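# Transfer the top 96-well plate from nest N1 to N2

## Task

Take the 96-well plate on top in nest N1 and place it in nest N2 so it rests level within N2's locating features, with its A1 well (the cut-off corner) at the nest corner labelled A1. The plate underneath must stay in N1 exactly as it started. Finally open the gripper and move the hand away from the plate.

## Robot and tools

Robot: two arms, left_arm and right_arm, each ending in a parallel two-finger gripper. Viewed from the arms' side of the table, N1 is the right-hand nest and N2 the left-hand one. Each plate has one clipped corner, which is where well A1 sits. A drop of a few millimetres while setting the plate down is fine; a larger fall at any point fails the job. Loose items may occasionally get nudged by an outside push. Nothing may leave the table.

World frame (used in every result): origin on the table surface midway between the arms, +z up, +x outward over the table, left_arm toward +y. The arm names do not tell you which side of an image they appear on. Positions are in metres, orientations as quaternions w,x,y,z. Reported hand positions can be slightly wrong, more so when an arm reaches far. Arm bases may be tilted; base mounting plates and the metal frame behind them are fixed obstacles.

Gripper axes: fingers point along the gripper's +z, and they close and open along its y. The reported position is the point between the pads, roughly 1 cm back from the tips.

Command row: every motion argument is a single flat list of 14 numbers, each in [-1, 1]: dx, dy, dz, rx, ry, rz, opening for left_arm, followed by the same seven for right_arm. Always give all 14, even if one arm is idle. dx..rz are an offset (not a pose) in that gripper's own axes, measured from the gripper's measured pose; scale is 1.0 = 0.6 m of translation or 180 degrees of rotation, and rx, ry, rz form one rotation vector. Opening is absolute, not an offset: +1 fully open (0.094 m), -1 closed. To keep an arm still, send the offset that returns it to its desired pose in the first call of a reply and zeros afterwards, while still sending its desired opening.

Tools:
- execute_actions(actions): a list of up to 15 actions run one after another. Each action is a table of up to 15 rows, each row lasting one control step of 1/30 s; fewer rows means the final row is held for the remaining steps. Every row is an offset from the gripper's pose at the start of that action (for the first action, the pose in the latest result), not from the preceding row. An empty list just returns the current state and images.
- move(target, speed, blocking): drives each gripper in a straight line toward the pose given by one 14-number row, offsets taken from the pose in the latest result. speed is in m/s, from 0.002 to 0.5 (default 0.25); rotation is capped at twice that value in rad/s. Paths run 0.5 to 10 s and finish together; past 10 s they stop early. Nothing slows down for obstacles or the other arm; grippers lag, wander and can overshoot the speed, particularly with a nearly straight arm. Faster contact hits harder, and a target set deeper past contact pushes harder. The opening is sent at the start. blocking=false returns after 0.5 s; then use wait(0) to check, and call wait or stop before issuing any new action or move.
- wait(seconds): 0 to 10; arms keep their last command; returns early if a running move ends.
- stop(): brakes the current move; needs room, more when fast; fingers keep moving.
- zoom_image(camera, region): closer view of [x0, y0, x1, y1] pixels (at most 504 by 504) of the latest image from cam_high, cam_low, cam_left_wrist or cam_right_wrist.
- finished_scene(scene): pass the current scene's number once the plate is placed and the hand has released and withdrawn; it cannot be undone.

Controller behaviour: each step the commanded pose is clipped to within 70 mm and 16 degrees of the measured pose, then joints follow by damped inverse kinematics, favouring position over orientation. Long offsets may need several actions, since after an action an arm only reaches its last clipped pose. Joint friction can leave the hand up to about 31 mm short, so tiny commands may do nothing. Offsets are measured from the actual pose, so repeating a small offset against something rigid does not push further, but against something that yields it does.

Reading results: each result has a state line per arm (position, quaternion), Hand target lines, grip_measured (finger opening on the command scale; the last joint value is the opening in metres; readings may be off by about 1 mm), camera images, and for executed actions a list of per-step positions where HELD marks a step partly blocked for that arm. A move adds a move: line giving how it ended (done, off_target, moving, held, fault) plus limits (paced = pose clipped; held = a check blocked steps, after which the arm may surge faster), and each gripper's remaining distance to its target. If only one arm is named, the other finished. pose unreachable means the clearance check altered that arm's command; too close treats a base plate and its side of the frame as part of that arm. Joint ranges (rad): waist -2.618 to 3.054, shoulder 0.000 to 3.142, elbow 0.000 to 3.142, wrist pitch -1.571 to 1.571, wrist yaw -1.571 to 1.571, wrist roll -2.094 to 2.094.

Gripping: to hold, command an opening below grip_measured; about 0.03 below gives a firm hold, smaller gaps lighter. Per-pad force tops out near 50 to 62 N and is weaker on parts under about 2 mm thick. First contact can spike.

Cautions: keep the arms from striking or pressing on each other; avoid fast impacts, hard pushes, slips and drops; lift the upper plate cleanly without dragging the lower one. Holding a load heats motors: MOTOR HOT from 75 °C, a 10 s stop of that arm at 90 °C, and at 100 °C the arm goes limp and falls. The robot keeps its last command while you compose a reply. Camera calibration (K, distortion, T_world_to_cam) comes with the session and may be a little off.

Each tool is called after ">>>" by a JSON object that holds its "name" and its "arguments".

## Session

>>> {"name": "execute_actions", "arguments": {"actions": []}}

Scene clock: 0.00 s.
left_arm: end_effector_position=(+0.1638, +0.8497, +0.1291) grip_measured=+1.000 end_effector_quat_wxyz=(-0.189, -0.086, +0.689, +0.695) | right_arm: end_effector_position=(+0.4579, -0.4757, +0.3443) grip_measured=+1.000 end_effector_quat_wxyz=(+0.428, -0.121, +0.853, -0.275)
Joint positions: left_arm=[ 0.926  2.128  1.329  0.693 -0.913  0.893  0.094] | right_arm=[ 0.082  0.708  0.951  0.004  0.36  -0.69   0.094]
Joint velocities: left_arm=[-0.007  0.002 -0.022  0.037  0.037  0.066  0.   ] | right_arm=[ 0.007 -0.007 -0.012  0.051  0.022 -0.037  0.   ]
Motor temperatures (°C, as the motors report them): left_arm=[23 22 24 21 22 24] | right_arm=[21 21 22 21 22 23]
Hand target (left_arm): +0.164, +0.850, +0.129; -0.189, -0.086, +0.689, +0.695
Hand target (right_arm): +0.458, -0.476, +0.344; +0.428, -0.121, +0.853, -0.275

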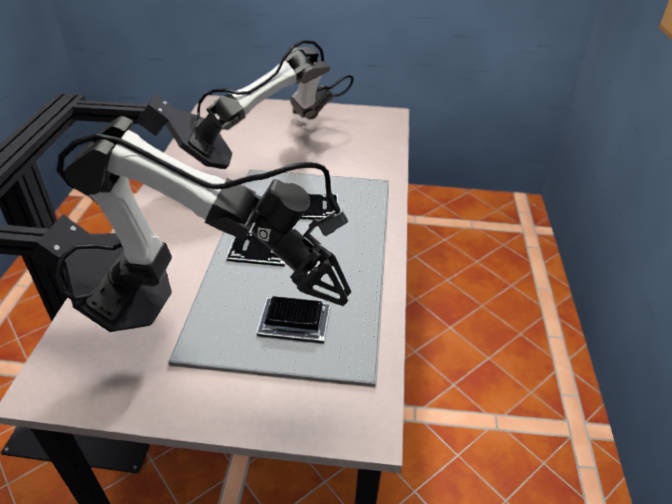

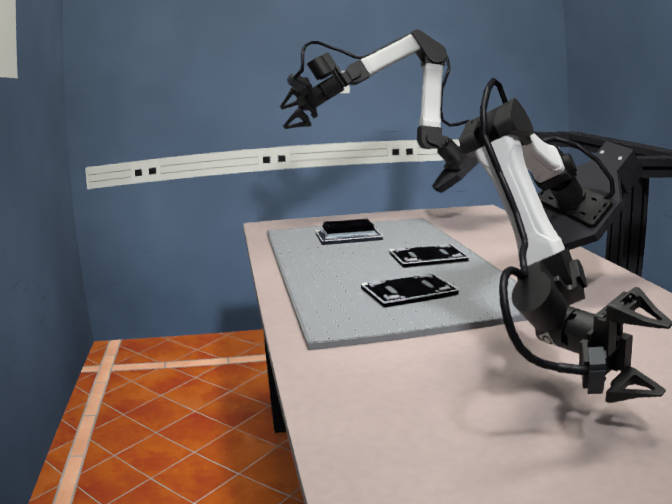

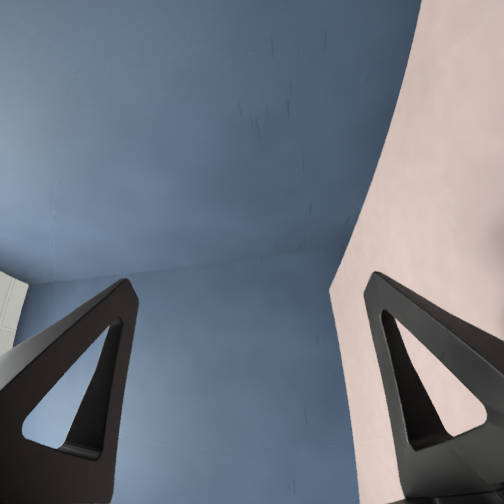

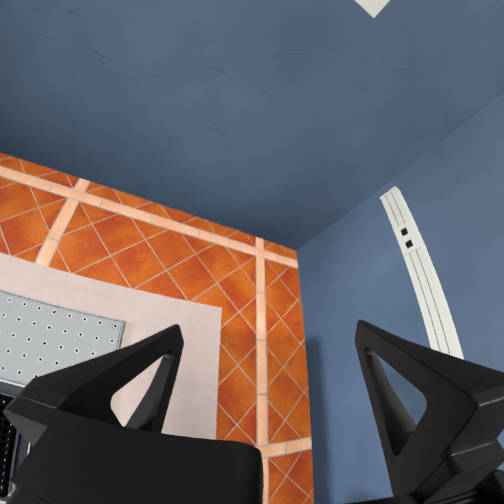

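>>> {"name": "zoom_image", "arguments": {"camera": "cam_high", "region": [200, 170, 400, 360]}}

>>> {"name": "zoom_image", "arguments": {"camera": "cam_low", "region": [300, 200, 490, 320]}}

Region (200, 170, 400, 360) of cam_high's 672x504 image, scaled by 2.520, with more detail than that image has; it fills the top 479 rows of this view, and the rest is white.

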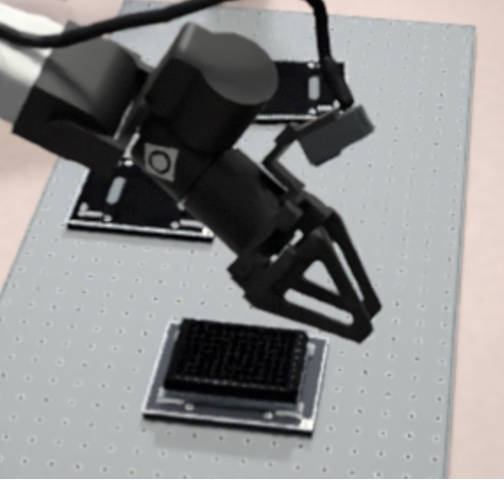

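Region (300, 200, 490, 320) of cam_low's 672x504 image, scaled by 2.653, with more detail than that image has; it fills the top 318 rows of this view, and the rest is white.

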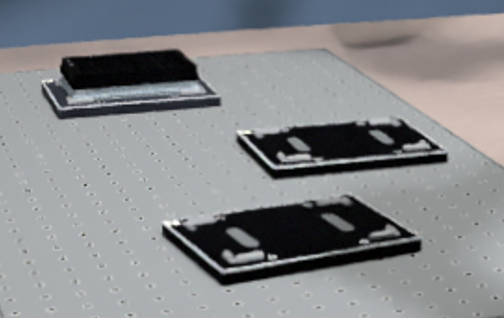

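>>> {"name": "move", "arguments": {"target": [0,0,0,0,0,0,1,0.198,0.487,-0.178,-0.184,0.286,0.081,1]}}

Scene clock: 13.30 s.
left_arm: end_effector_position=(+0.1638, +0.8497, +0.1291) grip_measured=+1.000 end_effector_quat_wxyz=(-0.189, -0.086, +0.689, +0.695) | right_arm: end_effector_position=(+0.3042, -0.2584, +0.1489) grip_measured=+1.000 end_effector_quat_wxyz=(+0.007, -0.000, +1.000, -0.014)
Joint positions: left_arm=[ 0.926  2.128  1.329  0.693 -0.913  0.893  0.094] | right_arm=[ 0.754  1.238  1.005 -0.819  0.59   0.477  0.094]
Joint velocities: left_arm=[ 0.002  0.002  0.007  0.007 -0.022  0.022  0.   ] | right_arm=[ 0.012  0.017 -0.012  0.081 -0.007  0.007  0.   ]
Motor temperatures (°C, as the motors report them): left_arm=[25 27 24 23 22 24] | right_arm=[21 22 25 24 22 23]
Hand target (left_arm): +0.164, +0.850, +0.129; -0.189, -0.086, +0.689, +0.695
Hand target (right_arm): +0.306, -0.254, +0.149; +0.001, +0.001, +1.000, -0.008
Off the commanded pose (left_arm): 0.000 m, 0 deg.
Off the commanded pose (right_arm): 0.010 m, 2 deg.
move: done
camera_calibration (this result's frames):
cam_right_wrist: T_world_to_cam=[[-0.0701671, -0.996458, -0.0463502, -0.220193], [-0.946969, 0.0519323, 0.317101, 0.301449], [-0.313571, 0.0661423, -0.947258, 0.364592], [0, 0, 0, 1]] pos_world=[0.384338, -0.259183, 0.239567]

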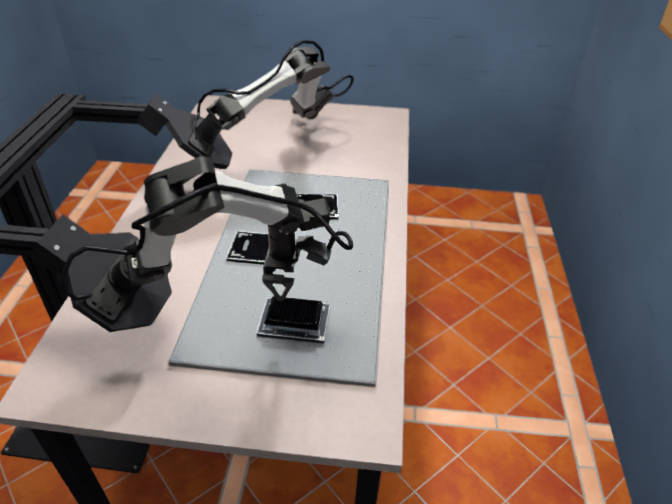

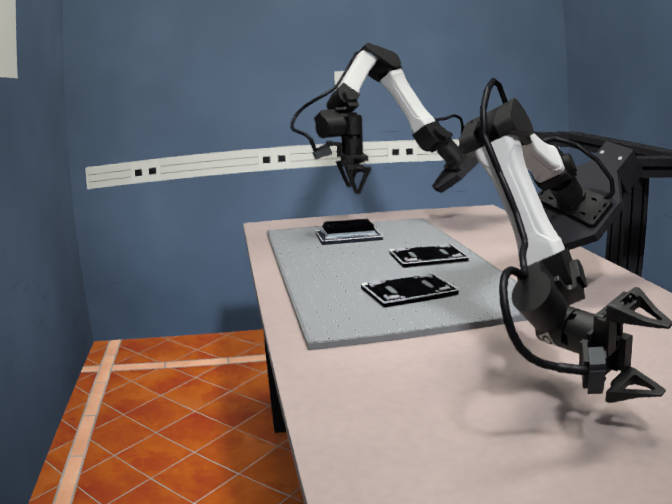

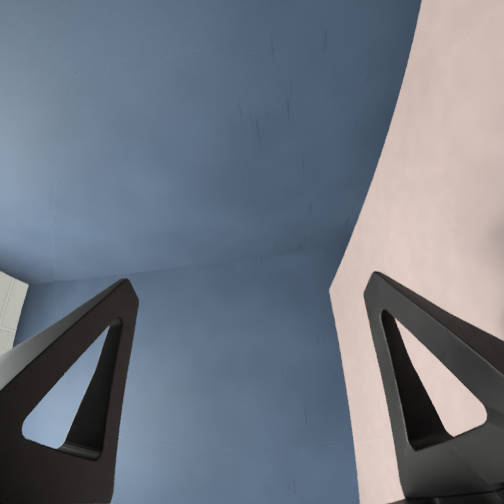

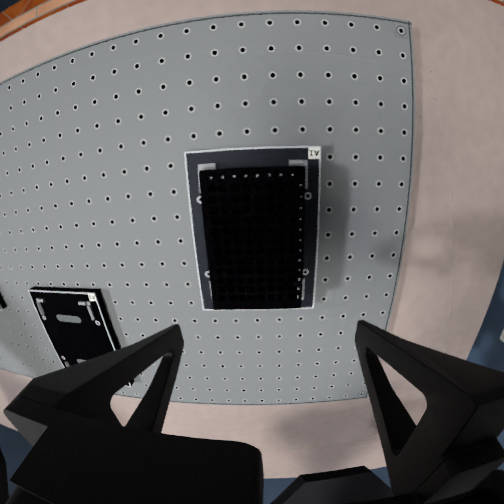

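>>> {"name": "zoom_image", "arguments": {"camera": "cam_right_wrist", "region": [160, 130, 360, 330]}}

Region (160, 130, 360, 330) of cam_right_wrist's 504x504 image, scaled by 2.520, with more detail than that image has.

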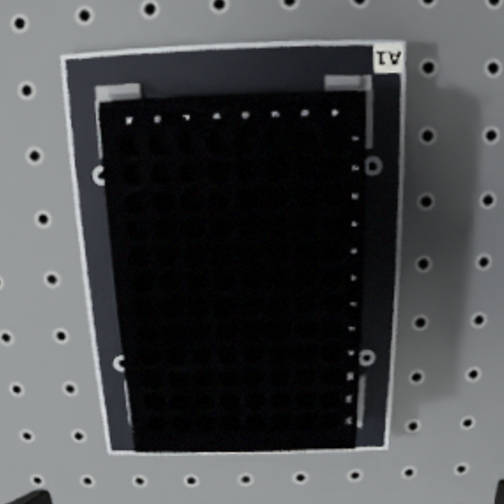

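>>> {"name": "move", "arguments": {"target": [0,0,0,0,0,0,1,-0.036,0.02,0.123,-0.009,0.004,0.0105,1], "speed": 0.1}}

Scene clock: 24.00 s.
left_arm: end_effector_position=(+0.1638, +0.8497, +0.1291) grip_measured=+1.000 end_effector_quat_wxyz=(-0.189, -0.086, +0.689, +0.695) | right_arm: end_effector_position=(+0.3298, -0.2494, +0.0827) grip_measured=+1.000 end_effector_quat_wxyz=(+0.008, +0.019, +1.000, -0.003)
Joint positions: left_arm=[ 0.926  2.128  1.329  0.693 -0.913  0.893  0.094] | right_arm=[ 0.603  1.431  1.005 -0.537  0.488  0.36   0.094]
Joint velocities: left_arm=[-0.002 -0.007 -0.012  0.022 -0.007 -0.022  0.   ] | right_arm=[ 0.002 -0.012 -0.012  0.007 -0.168 -0.051  0.   ]
Motor temperatures (°C, as the motors report them): left_arm=[25 30 25 24 23 24] | right_arm=[21 23 26 23 22 23]
Hand target (left_arm): +0.164, +0.850, +0.129; -0.189, -0.086, +0.689, +0.695
Hand target (right_arm): +0.326, -0.248, +0.076; +0.000, +0.016, +1.000, -0.000
Off the commanded pose (left_arm): 0.000 m, 0 deg.
Off the commanded pose (right_arm): 0.008 m, 1 deg.
move: done
camera_calibration (this result's frames):
cam_right_wrist: T_world_to_cam=[[-0.107893, -0.991689, -0.070089, -0.196879], [-0.944963, 0.0803947, 0.317145, 0.35267], [-0.308874, 0.100449, -0.945784, 0.316148], [0, 0, 0, 1]] pos_world=[0.409669, -0.255353, 0.173361]

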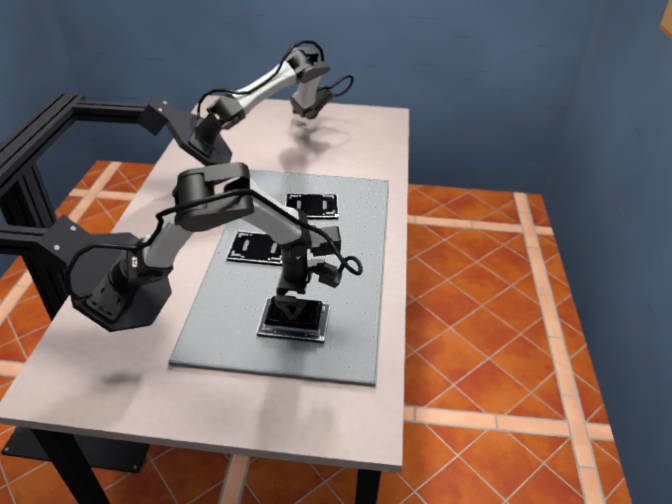

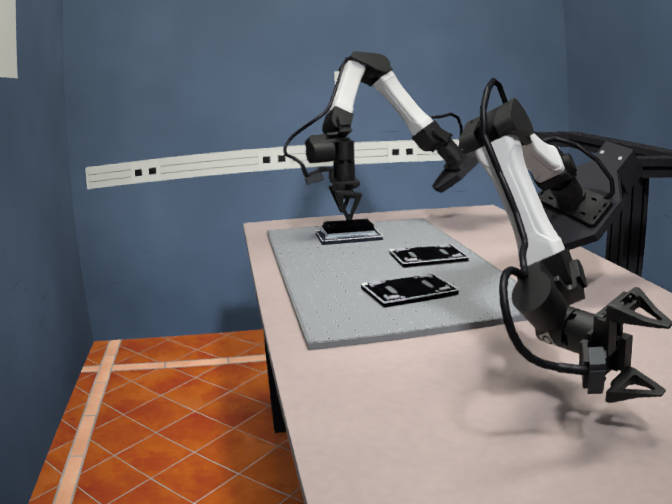

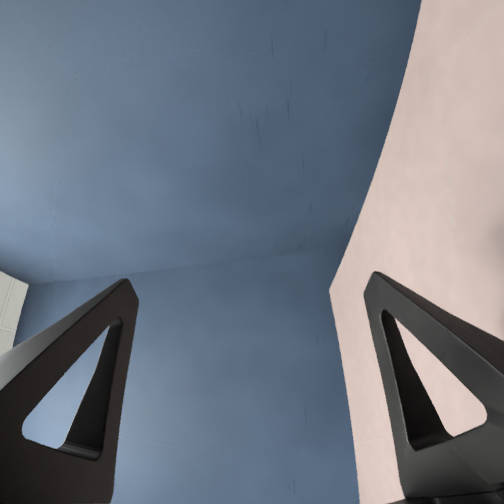

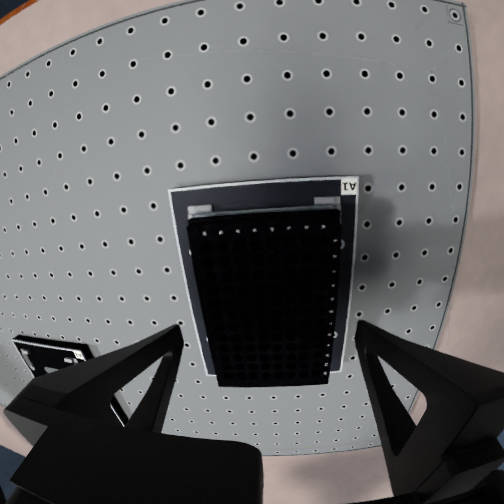

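>>> {"name": "zoom_image", "arguments": {"camera": "cam_right_wrist", "region": [150, 160, 390, 400]}}

>>> {"name": "zoom_image", "arguments": {"camera": "cam_low", "region": [305, 185, 395, 255]}}

Region (150, 160, 390, 400) of cam_right_wrist's 504x504 image, scaled by 2.100, with more detail than that image has.

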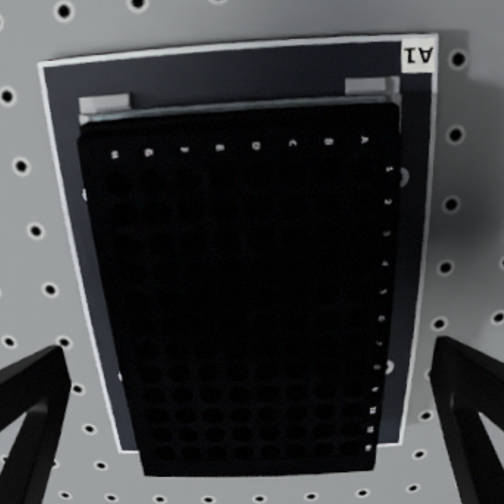

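Region (305, 185, 395, 255) of cam_low's 672x504 image, scaled by 5.600, with more detail than that image has.

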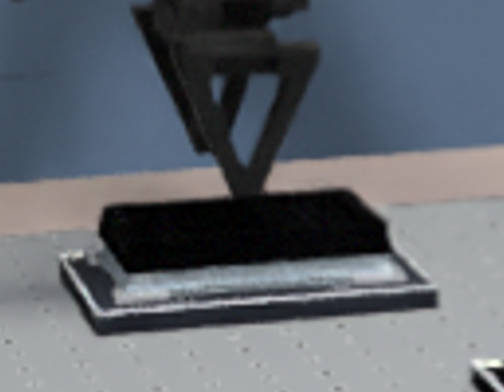

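>>> {"name": "move", "arguments": {"target": [0,0,0,0,0,0,1,0.012,0.001,0.05,-0.002,0.005,-0.003,1], "speed": 0.04}}

>>> {"name": "zoom_image", "arguments": {"camera": "cam_low", "region": [305, 185, 395, 255]}}

Scene clock: 37.47 s.
left_arm: end_effector_position=(+0.1638, +0.8497, +0.1291) grip_measured=+1.000 end_effector_quat_wxyz=(-0.189, -0.086, +0.689, +0.695) | right_arm: end_effector_position=(+0.3337, -0.2488, +0.0629) grip_measured=+1.000 end_effector_quat_wxyz=(+0.014, +0.020, +1.000, +0.001)
Joint positions: left_arm=[ 0.926  2.128  1.329  0.693 -0.913  0.893  0.094] | right_arm=[ 0.568  1.479  0.987 -0.44   0.465  0.323  0.094]
Joint velocities: left_arm=[-0.002 -0.002 -0.007 -0.007 -0.007  0.007  0.   ] | right_arm=[-0.002  0.012 -0.007  0.066  0.081  0.037  0.   ]
Motor temperatures (°C, as the motors report them): left_arm=[26 33 25 24 23 24] | right_arm=[22 24 25 22 22 23]
Hand target (left_arm): +0.164, +0.850, +0.129; -0.189, -0.086, +0.689, +0.695
Hand target (right_arm): +0.323, -0.249, +0.053; +0.000, +0.014, +1.000, +0.001
Off the commanded pose (left_arm): 0.000 m, 0 deg.
Off the commanded pose (right_arm): 0.015 m, 2 deg.
move: off_target (right_arm)
camera_calibration (this result's frames):
cam_right_wrist: T_world_to_cam=[[-0.109282, -0.990921, -0.0783093, -0.196094], [-0.948866, 0.0805223, 0.305236, 0.364668], [-0.296159, 0.107662, -0.949052, 0.296345], [0, 0, 0, 1]] pos_world=[0.412357, -0.255583, 0.154581]

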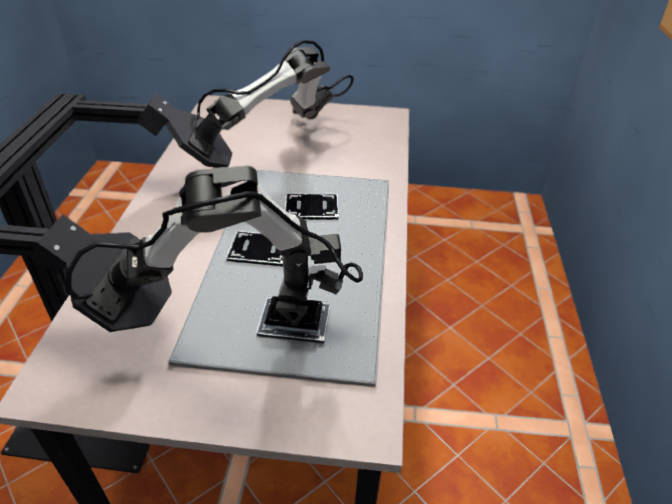

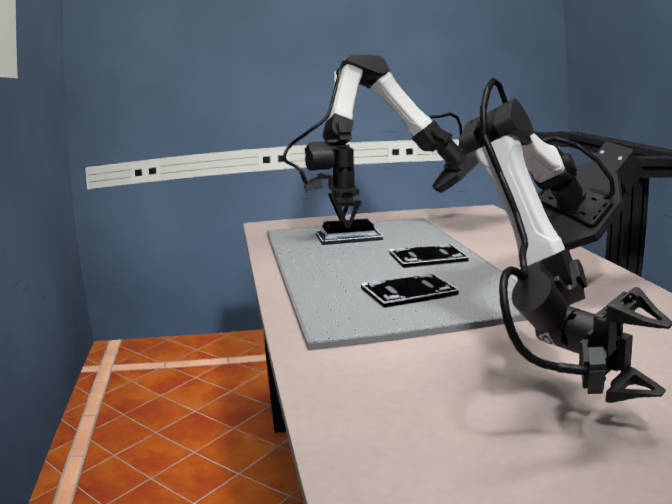

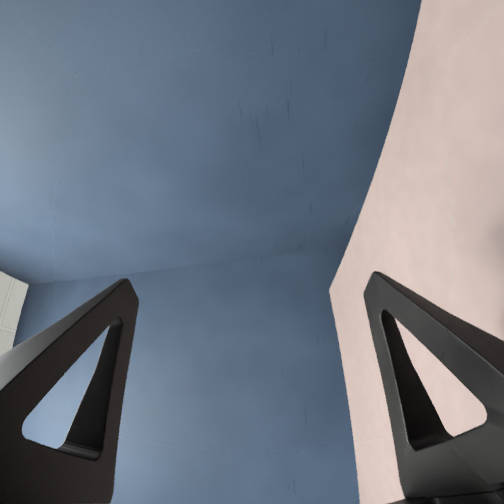

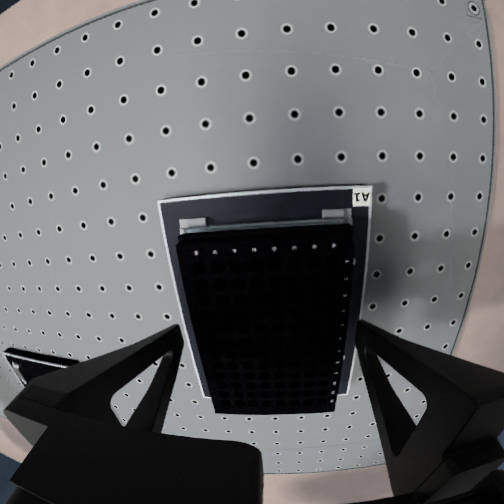

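Region (305, 185, 395, 255) of cam_low's 672x504 image, scaled by 5.600, with more detail than that image has.

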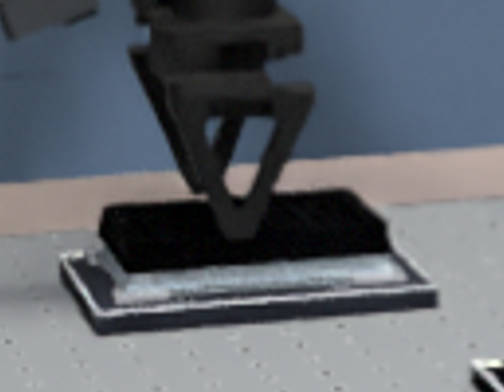

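>>> {"name": "move", "arguments": {"target": [0,0,0,0,0,0,1,0.032,0.001,0.029,0,0.016,-0.006,1], "speed": 0.03}}

>>> {"name": "zoom_image", "arguments": {"camera": "cam_low", "region": [305, 185, 395, 255]}}

Scene clock: 41.37 s.
left_arm: end_effector_position=(+0.1638, +0.8497, +0.1291) grip_measured=+1.000 end_effector_quat_wxyz=(-0.189, -0.086, +0.689, +0.695) | right_arm: end_effector_position=(+0.3261, -0.2475, +0.0550) grip_measured=+1.000 end_effector_quat_wxyz=(+0.004, +0.016, +1.000, +0.001)
Joint positions: left_arm=[ 0.926  2.128  1.329  0.693 -0.913  0.893  0.094] | right_arm=[ 0.562  1.499  0.973 -0.426  0.454  0.32   0.094]
Joint velocities: left_arm=[-0.002  0.002  0.017  0.095 -0.037  0.066  0.   ] | right_arm=[-0.032  0.012  0.002  0.007  0.007  0.007  0.   ]
Motor temperatures (°C, as the motors report them): left_arm=[26 33 25 25 23 24] | right_arm=[22 25 25 22 22 23]
Hand target (left_arm): +0.164, +0.850, +0.129; -0.189, -0.086, +0.689, +0.695
Hand target (right_arm): +0.315, -0.248, +0.046; -0.011, +0.011, +1.000, +0.001
Off the commanded pose (left_arm): 0.000 m, 0 deg.
Off the commanded pose (right_arm): 0.015 m, 2 deg.
move: off_target (right_arm)
camera_calibration (this result's frames):
cam_right_wrist: T_world_to_cam=[[-0.102931, -0.991683, -0.0772648, -0.198597], [-0.942896, 0.0725383, 0.325092, 0.354755], [-0.316784, 0.106315, -0.942521, 0.292453], [0, 0, 0, 1]] pos_world=[0.4067, -0.253771, 0.14497]

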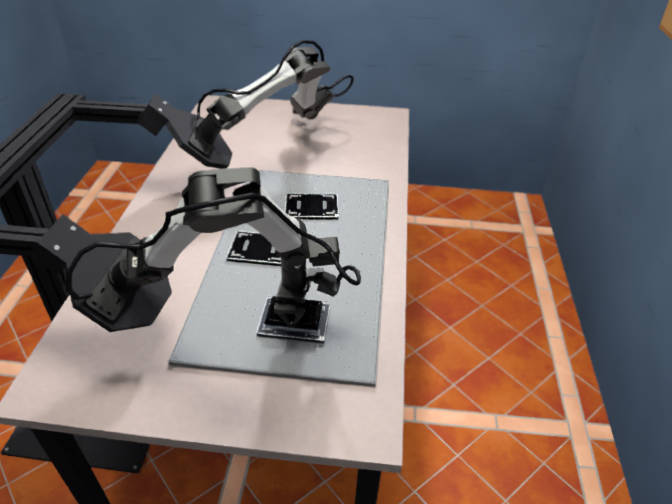

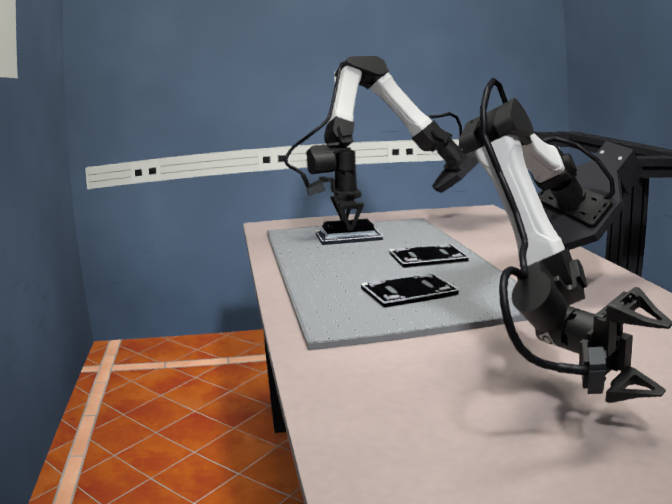

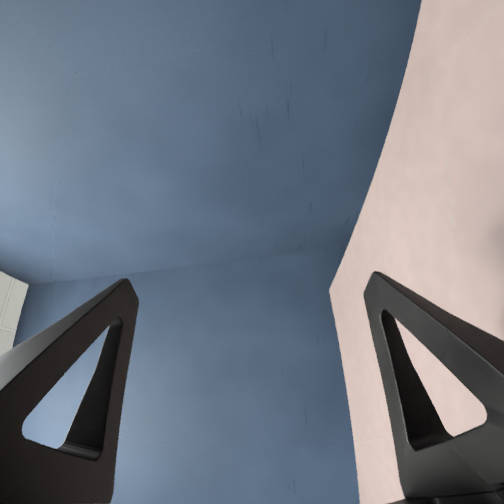

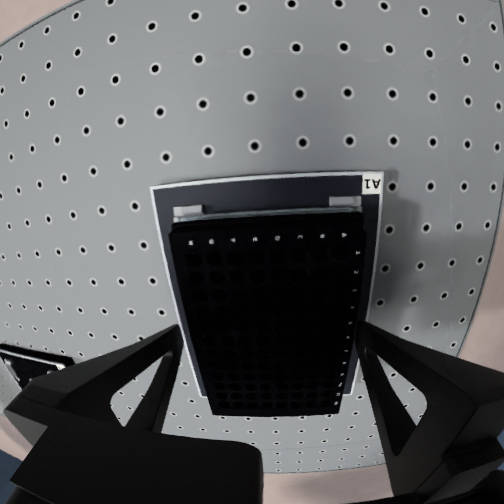

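Region (305, 185, 395, 255) of cam_low's 672x504 image, scaled by 5.600, with more detail than that image has.

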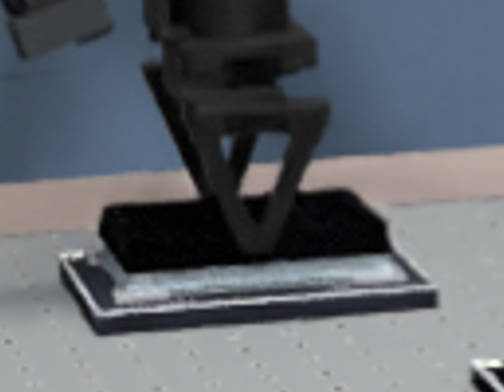

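>>> {"name": "execute_actions", "arguments": {"actions": [[[0,0,0,0,0,0,1,0,-0.003,0,0,0,0,0.9],[0,0,0,0,0,0,1,0,-0.003,0,0,0,0,0.87],[0,0,0,0,0,0,1,0,-0.003,0,0,0,0,0.84],[0,0,0,0,0,0,1,0,-0.003,0,0,0,0,0.82],[0,0,0,0,0,0,1,0,-0.003,0,0,0,0,0.8],[0,0,0,0,0,0,1,0,-0.003,0,0,0,0,0.78],[0,0,0,0,0,0,1,0,-0.003,0,0,0,0,0.77],[0,0,0,0,0,0,1,0,-0.003,0,0,0,0,0.76],[0,0,0,0,0,0,1,0,-0.003,0,0,0,0,0.75],[0,0,0,0,0,0,1,0,-0.003,0,0,0,0,0.74],[0,0,0,0,0,0,1,0,-0.003,0,0,0,0,0.73],[0,0,0,0,0,0,1,0,-0.003,0,0,0,0,0.72]],[[0,0,0,0,0,0,1,0,0,0,0,0,0,0.72]]]}}

>>> {"name": "zoom_image", "arguments": {"camera": "cam_high", "region": [250, 270, 340, 350]}}

>>> {"name": "zoom_image", "arguments": {"camera": "cam_high", "region": [270, 180, 350, 230]}}

Scene clock: 47.37 s.
left_arm: end_effector_position=(+0.1638, +0.8497, +0.1291) grip_measured=+1.000 end_effector_quat_wxyz=(-0.189, -0.086, +0.689, +0.695) | right_arm: end_effector_position=(+0.3265, -0.2486, +0.0548) grip_measured=+0.734 end_effector_quat_wxyz=(+0.005, +0.017, +1.000, -0.001)
Joint positions: left_arm=[ 0.926  2.128  1.329  0.693 -0.913  0.893  0.094] | right_arm=[ 0.561  1.499  0.973 -0.425  0.458  0.32   0.081]
Joint velocities: left_arm=[-0.002  0.002 -0.002 -0.007 -0.051 -0.007  0.   ] | right_arm=[ 0.012 -0.017 -0.032 -0.081 -0.051  0.022 -0.   ]
Motor temperatures (°C, as the motors report them): left_arm=[26 34 25 25 23 24] | right_arm=[22 25 25 22 22 23]
Hand target (left_arm): +0.164, +0.850, +0.129; -0.189, -0.086, +0.689, +0.695
Hand target (right_arm): +0.326, -0.248, +0.055; +0.005, +0.017, +1.000, -0.000
Off the commanded pose (left_arm): 0.000 m, 0 deg.
Off the commanded pose (right_arm): 0.000 m, 0 deg.
Step readings (end_effector_position; steps 1 to 15: 1st action; 16 to 30: 2nd action):
0: left_arm (+0.1638, +0.8497, +0.1291) | right_arm (+0.3262, -0.2474, +0.0550)
1: left_arm (+0.1638, +0.8497, +0.1291) | right_arm (+0.3262, -0.2474, +0.0550)
2: left_arm (+0.1638, +0.8497, +0.1291) | right_arm (+0.3262, -0.2474, +0.0550)
4: left_arm (+0.1638, +0.8497, +0.1291) | right_arm (+0.3262, -0.2474, +0.0550)
8: left_arm (+0.1638, +0.8497, +0.1291) | right_arm (+0.3264, -0.2483, +0.0548)
15: left_arm (+0.1638, +0.8497, +0.1291) | right_arm (+0.3265, -0.2485, +0.0548)
16: left_arm (+0.1638, +0.8497, +0.1291) | right_arm (+0.3265, -0.2486, +0.0548)
17: left_arm (+0.1638, +0.8497, +0.1291) | right_arm (+0.3265, -0.2486, +0.0548)
19: left_arm (+0.1638, +0.8497, +0.1291) | right_arm (+0.3265, -0.2486, +0.0548)
23: left_arm (+0.1638, +0.8497, +0.1291) | right_arm (+0.3265, -0.2486, +0.0548)
30: end_effector_position above
camera_calibration (this result's frames):
cam_right_wrist: T_world_to_cam=[[-0.104305, -0.991837, -0.073348, -0.199431], [-0.943225, 0.0752685, 0.323514, 0.356143], [-0.315353, 0.102928, -0.943376, 0.291252], [0, 0, 0, 1]] pos_world=[0.406968, -0.254587, 0.144915]

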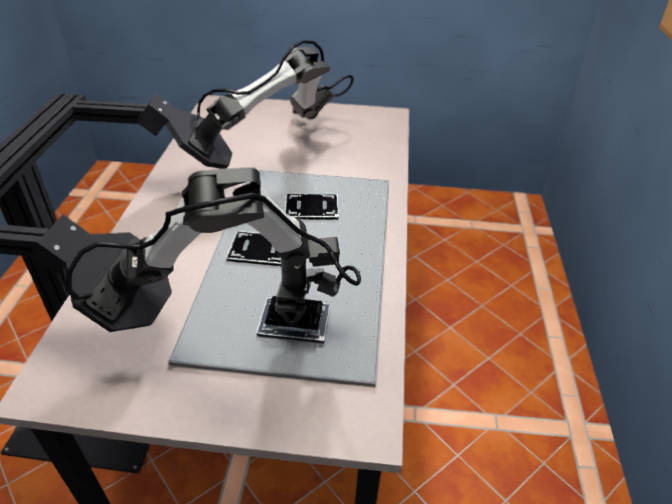

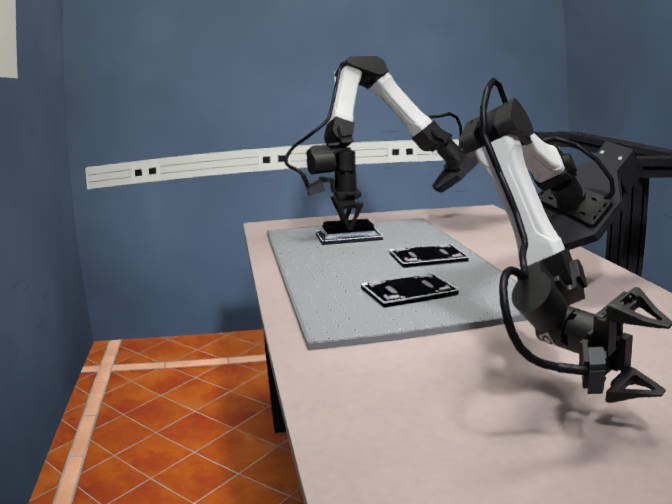

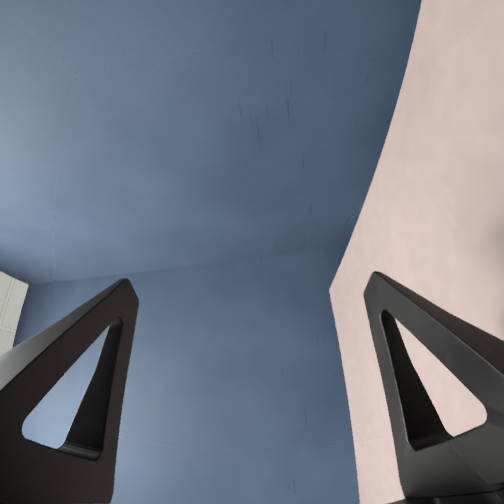

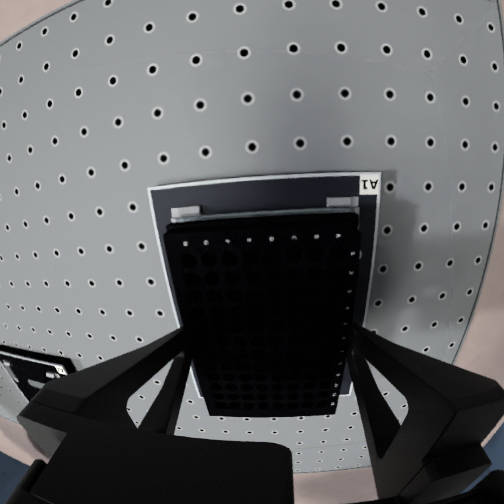

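Region (250, 270, 340, 350) of cam_high's 672x504 image, scaled by 5.600, with more detail than that image has.

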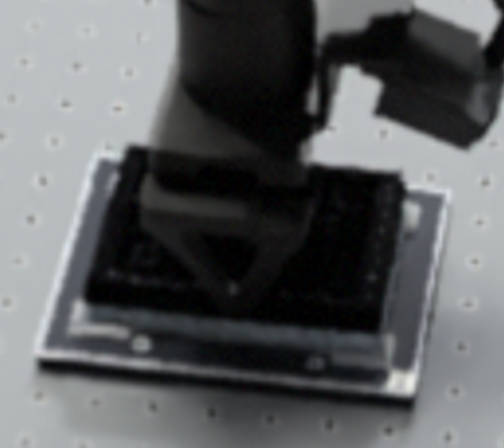

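Region (270, 180, 350, 230) of cam_high's 672x504 image, scaled by 6.300, with more detail than that image has; it fills the top 315 rows of this view, and the rest is white.

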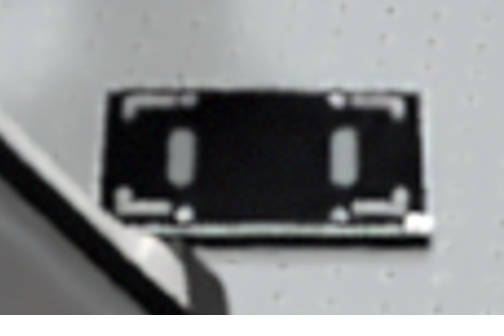

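>>> {"name": "move", "arguments": {"target": [0,0,0,0,0,0,1,-0.01,0,-0.09,0,0,0,0.7], "speed": 0.05}}

Scene clock: 55.53 s.
left_arm: end_effector_position=(+0.1638, +0.8497, +0.1291) grip_measured=+1.000 end_effector_quat_wxyz=(-0.189, -0.086, +0.689, +0.695) | right_arm: end_effector_position=(+0.3268, -0.2473, +0.1012) grip_measured=+0.719 end_effector_quat_wxyz=(-0.002, +0.013, +1.000, +0.001)
Joint positions: left_arm=[ 0.926  2.128  1.329  0.693 -0.913  0.893  0.094] | right_arm=[ 0.638  1.396  1.036 -0.636  0.493  0.39   0.081]
Joint velocities: left_arm=[-0.002 -0.002 -0.007 -0.051 -0.037  0.095  0.   ] | right_arm=[-0.012 -0.022 -0.002  0.037 -0.022 -0.037  0.001]
Motor temperatures (°C, as the motors report them): left_arm=[26 35 25 25 23 24] | right_arm=[22 26 25 22 22 23]
Hand target (left_arm): +0.164, +0.850, +0.129; -0.189, -0.086, +0.689, +0.695
Hand target (right_arm): +0.332, -0.249, +0.108; +0.005, +0.017, +1.000, -0.000
Off the commanded pose (left_arm): 0.000 m, 0 deg.
Off the commanded pose (right_arm): 0.009 m, 1 deg.
move: done
camera_calibration (this result's frames):
cam_right_wrist: T_world_to_cam=[[-0.0982891, -0.992259, -0.0759004, -0.196515], [-0.939604, 0.0674053, 0.335561, 0.336938], [-0.327847, 0.104298, -0.938956, 0.338986], [0, 0, 0, 1]] pos_world=[0.408409, -0.253061, 0.190314]

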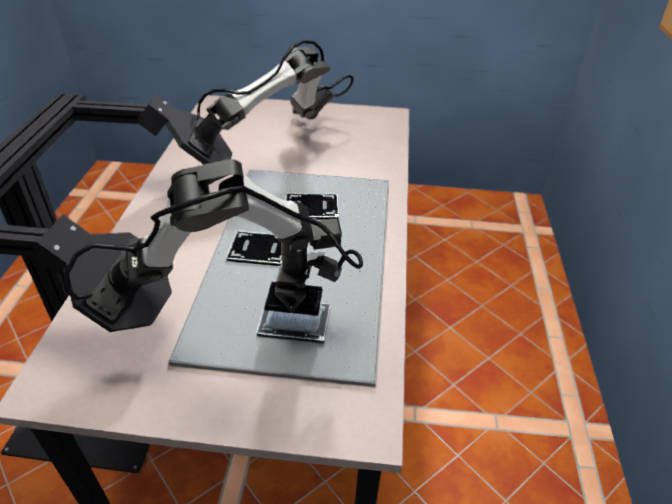

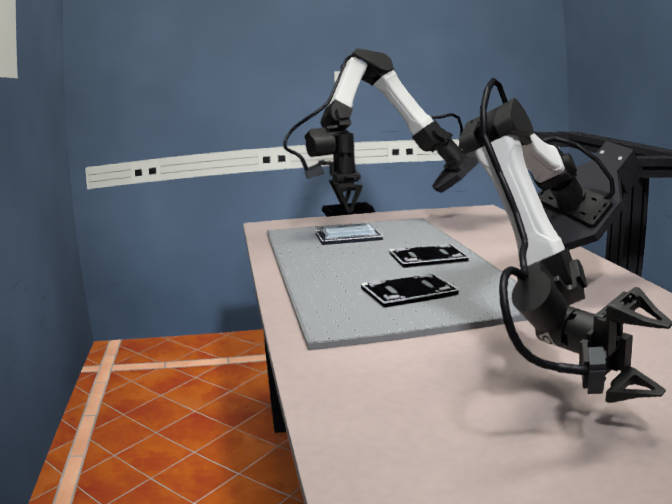

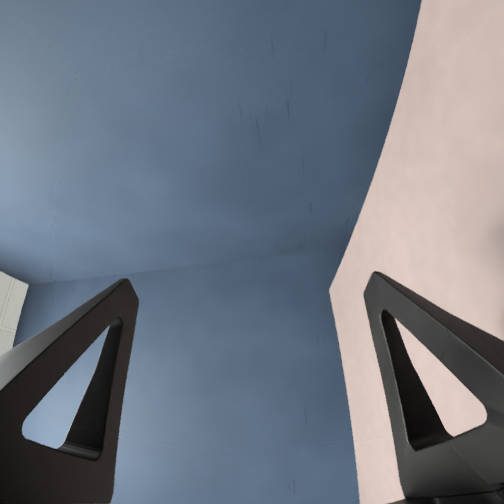

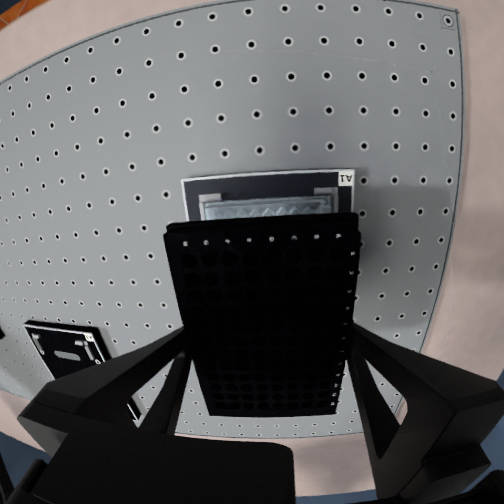

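>>> {"name": "move", "arguments": {"target": [0.159,0.132,-0.93,0.495,-0.135,0.061,1,-0.078,0.414,-0.01,0,0,-0.044,0.695], "speed": 0.25}}

Scene clock: 65.97 s.
left_arm: end_effector_position=(+0.2935, +0.3040, +0.1960) grip_measured=+1.000 end_effector_quat_wxyz=(+0.002, -0.002, +1.000, +0.004) | right_arm: end_effector_position=(+0.3805, +0.0008, +0.1127) grip_measured=+0.718 end_effector_quat_wxyz=(+0.003, -0.051, +0.999, +0.012)
Joint positions: left_arm=[-0.407  0.938  1.038 -1.005 -0.371 -0.174  0.094] | right_arm=[ 1.056  2.286  2.19  -1.128  0.67   0.697  0.081]
Joint velocities: left_arm=[-0.002 -0.002 -0.017 -0.007  0.037 -0.022  0.   ] | right_arm=[-0.002 -0.012  0.002 -0.095 -0.022  0.066  0.001]
Motor temperatures (°C, as the motors report them): left_arm=[26 36 26 25 23 24] | right_arm=[22 27 26 22 22 23]
Hand target (left_arm): +0.297, +0.300, +0.199; +0.001, -0.002, +1.000, -0.002
Hand target (right_arm): +0.378, +0.001, +0.109; +0.000, -0.056, +0.998, +0.002
Off the commanded pose (left_arm): 0.009 m, 1 deg.
Off the commanded pose (right_arm): 0.005 m, 1 deg.
move: done
camera_calibration (this result's frames):
cam_left_wrist: T_world_to_cam=[[-0.0129077, -0.999805, 0.0149329, 0.303333], [-0.7794, 0.0194154, 0.626226, 0.122537], [-0.626394, -0.00355556, -0.779498, 0.419946], [0, 0, 0, 1]] pos_world=[0.362472, 0.302388, 0.246082]
cam_right_wrist: T_world_to_cam=[[0.031249, -0.994788, -0.0970548, 0.00888668], [-0.943328, -0.0614502, 0.326124, 0.36948], [-0.330389, 0.0813634, -0.940332, 0.342648], [0, 0, 0, 1]] pos_world=[0.46147, 0.00366595, 0.202569]

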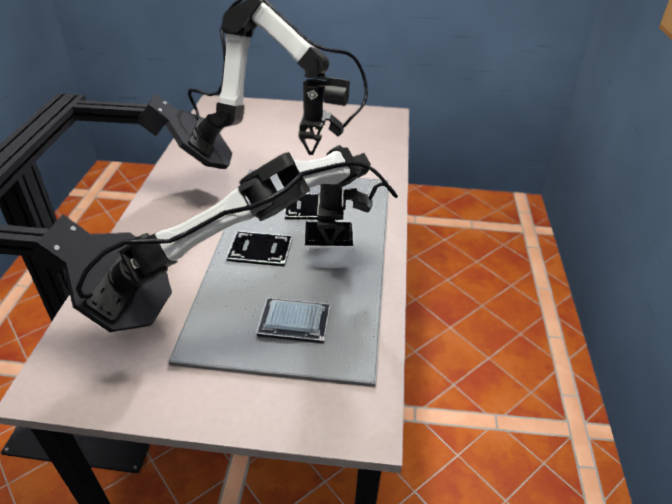

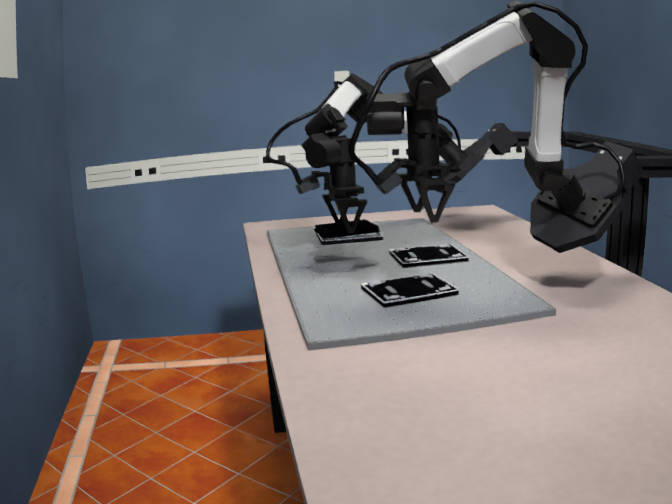

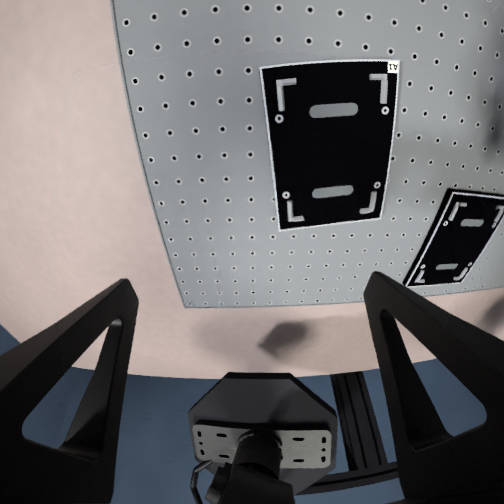

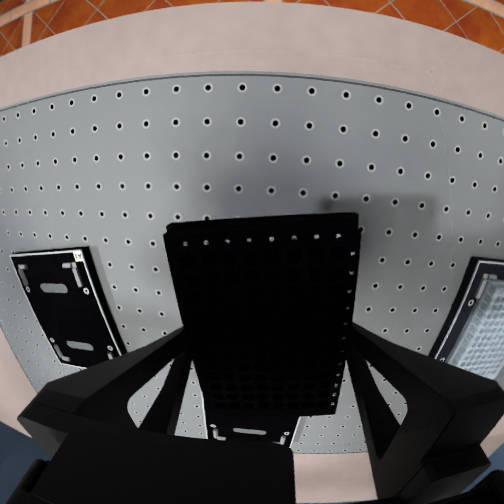

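>>> {"name": "zoom_image", "arguments": {"camera": "cam_left_wrist", "region": [240, 45, 440, 245]}}

>>> {"name": "move", "arguments": {"target": [0,0,0,0,0,0,1,0,0,0.122,0.008,0.002,0,0.695], "speed": 0.08}}

>>> {"name": "zoom_image", "arguments": {"camera": "cam_low", "region": [295, 200, 405, 290]}}

Region (240, 45, 440, 245) of cam_left_wrist's 504x504 image, scaled by 2.520, with more detail than that image has.

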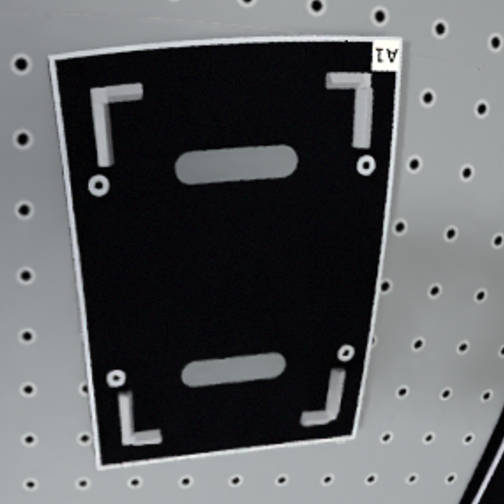

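Scene clock: 71.37 s.
left_arm: end_effector_position=(+0.2935, +0.3040, +0.1960) grip_measured=+1.000 end_effector_quat_wxyz=(+0.002, -0.003, +1.000, +0.004) | right_arm: end_effector_position=(+0.3888, +0.0011, +0.0520) grip_measured=+0.718 end_effector_quat_wxyz=(+0.011, -0.045, +0.999, -0.000)
Joint positions: left_arm=[-0.407  0.938  1.038 -1.005 -0.371 -0.176  0.094] | right_arm=[ 0.976  2.371  2.165 -0.962  0.668  0.618  0.081]
Joint velocities: left_arm=[-0.002  0.002 -0.012 -0.022 -0.081  0.051  0.   ] | right_arm=[-0.022 -0.012 -0.002  0.051  0.007  0.022  0.   ]
Motor temperatures (°C, as the motors report them): left_arm=[26 34 27 24 23 24] | right_arm=[24 28 26 22 22 23]
Hand target (left_arm): +0.294, +0.304, +0.196; +0.002, -0.002, +1.000, +0.004
Hand target (right_arm): +0.380, +0.002, +0.040; +0.000, -0.051, +0.999, -0.001
Off the commanded pose (left_arm): 0.000 m, 0 deg.
Off the commanded pose (right_arm): 0.015 m, 1 deg.
move: off_target (right_arm)
camera_calibration (this result's frames):
cam_left_wrist: T_world_to_cam=[[-0.0106197, -0.999832, 0.0149414, 0.302668], [-0.779455, 0.017637, 0.62621, 0.123097], [-0.626369, -0.004996, -0.779511, 0.420379], [0, 0, 0, 1]] pos_world=[0.362475, 0.302546, 0.246083]
cam_right_wrist: T_world_to_cam=[[0.0195205, -0.997049, -0.0742401, 0.00642853], [-0.949309, -0.0417843, 0.311556, 0.400187], [-0.313739, 0.064395, -0.947323, 0.282238], [0, 0, 0, 1]] pos_world=[0.468325, 0.00495636, 0.143167]

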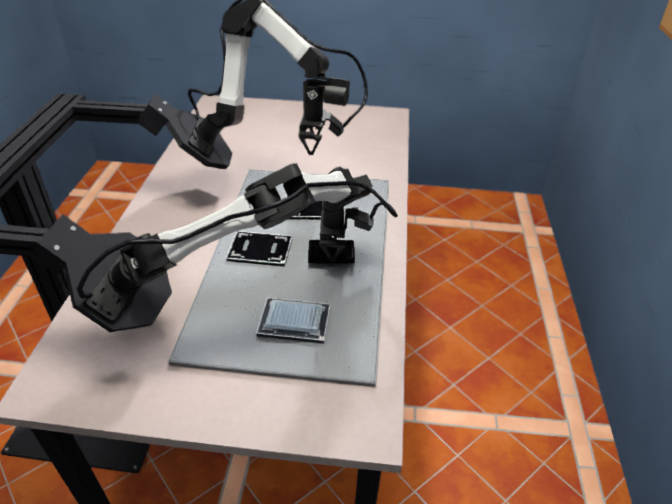

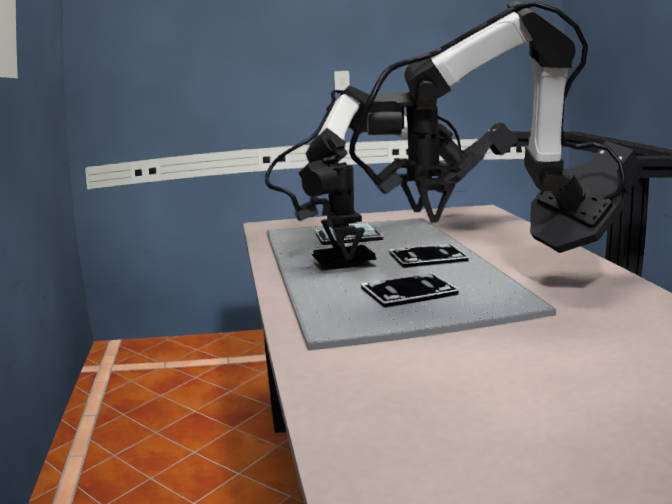

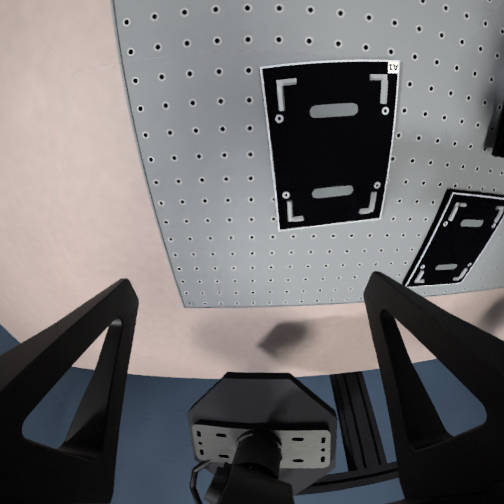

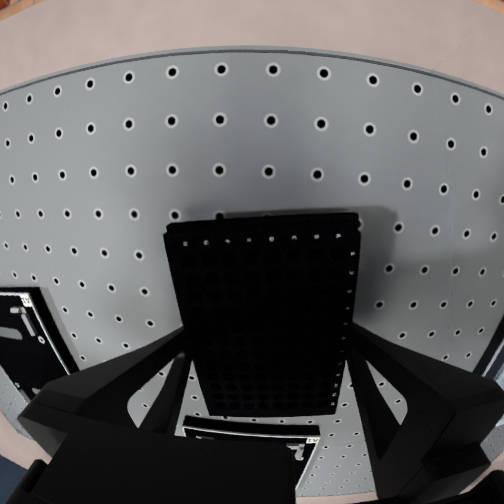

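Region (295, 200, 405, 290) of cam_low's 672x504 image, scaled by 4.582, with more detail than that image has; it fills the top 412 rows of this view, and the rest is white.

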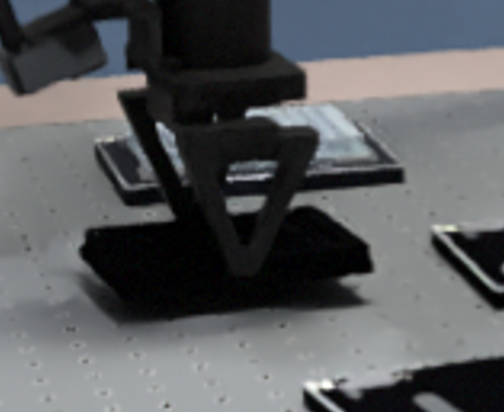

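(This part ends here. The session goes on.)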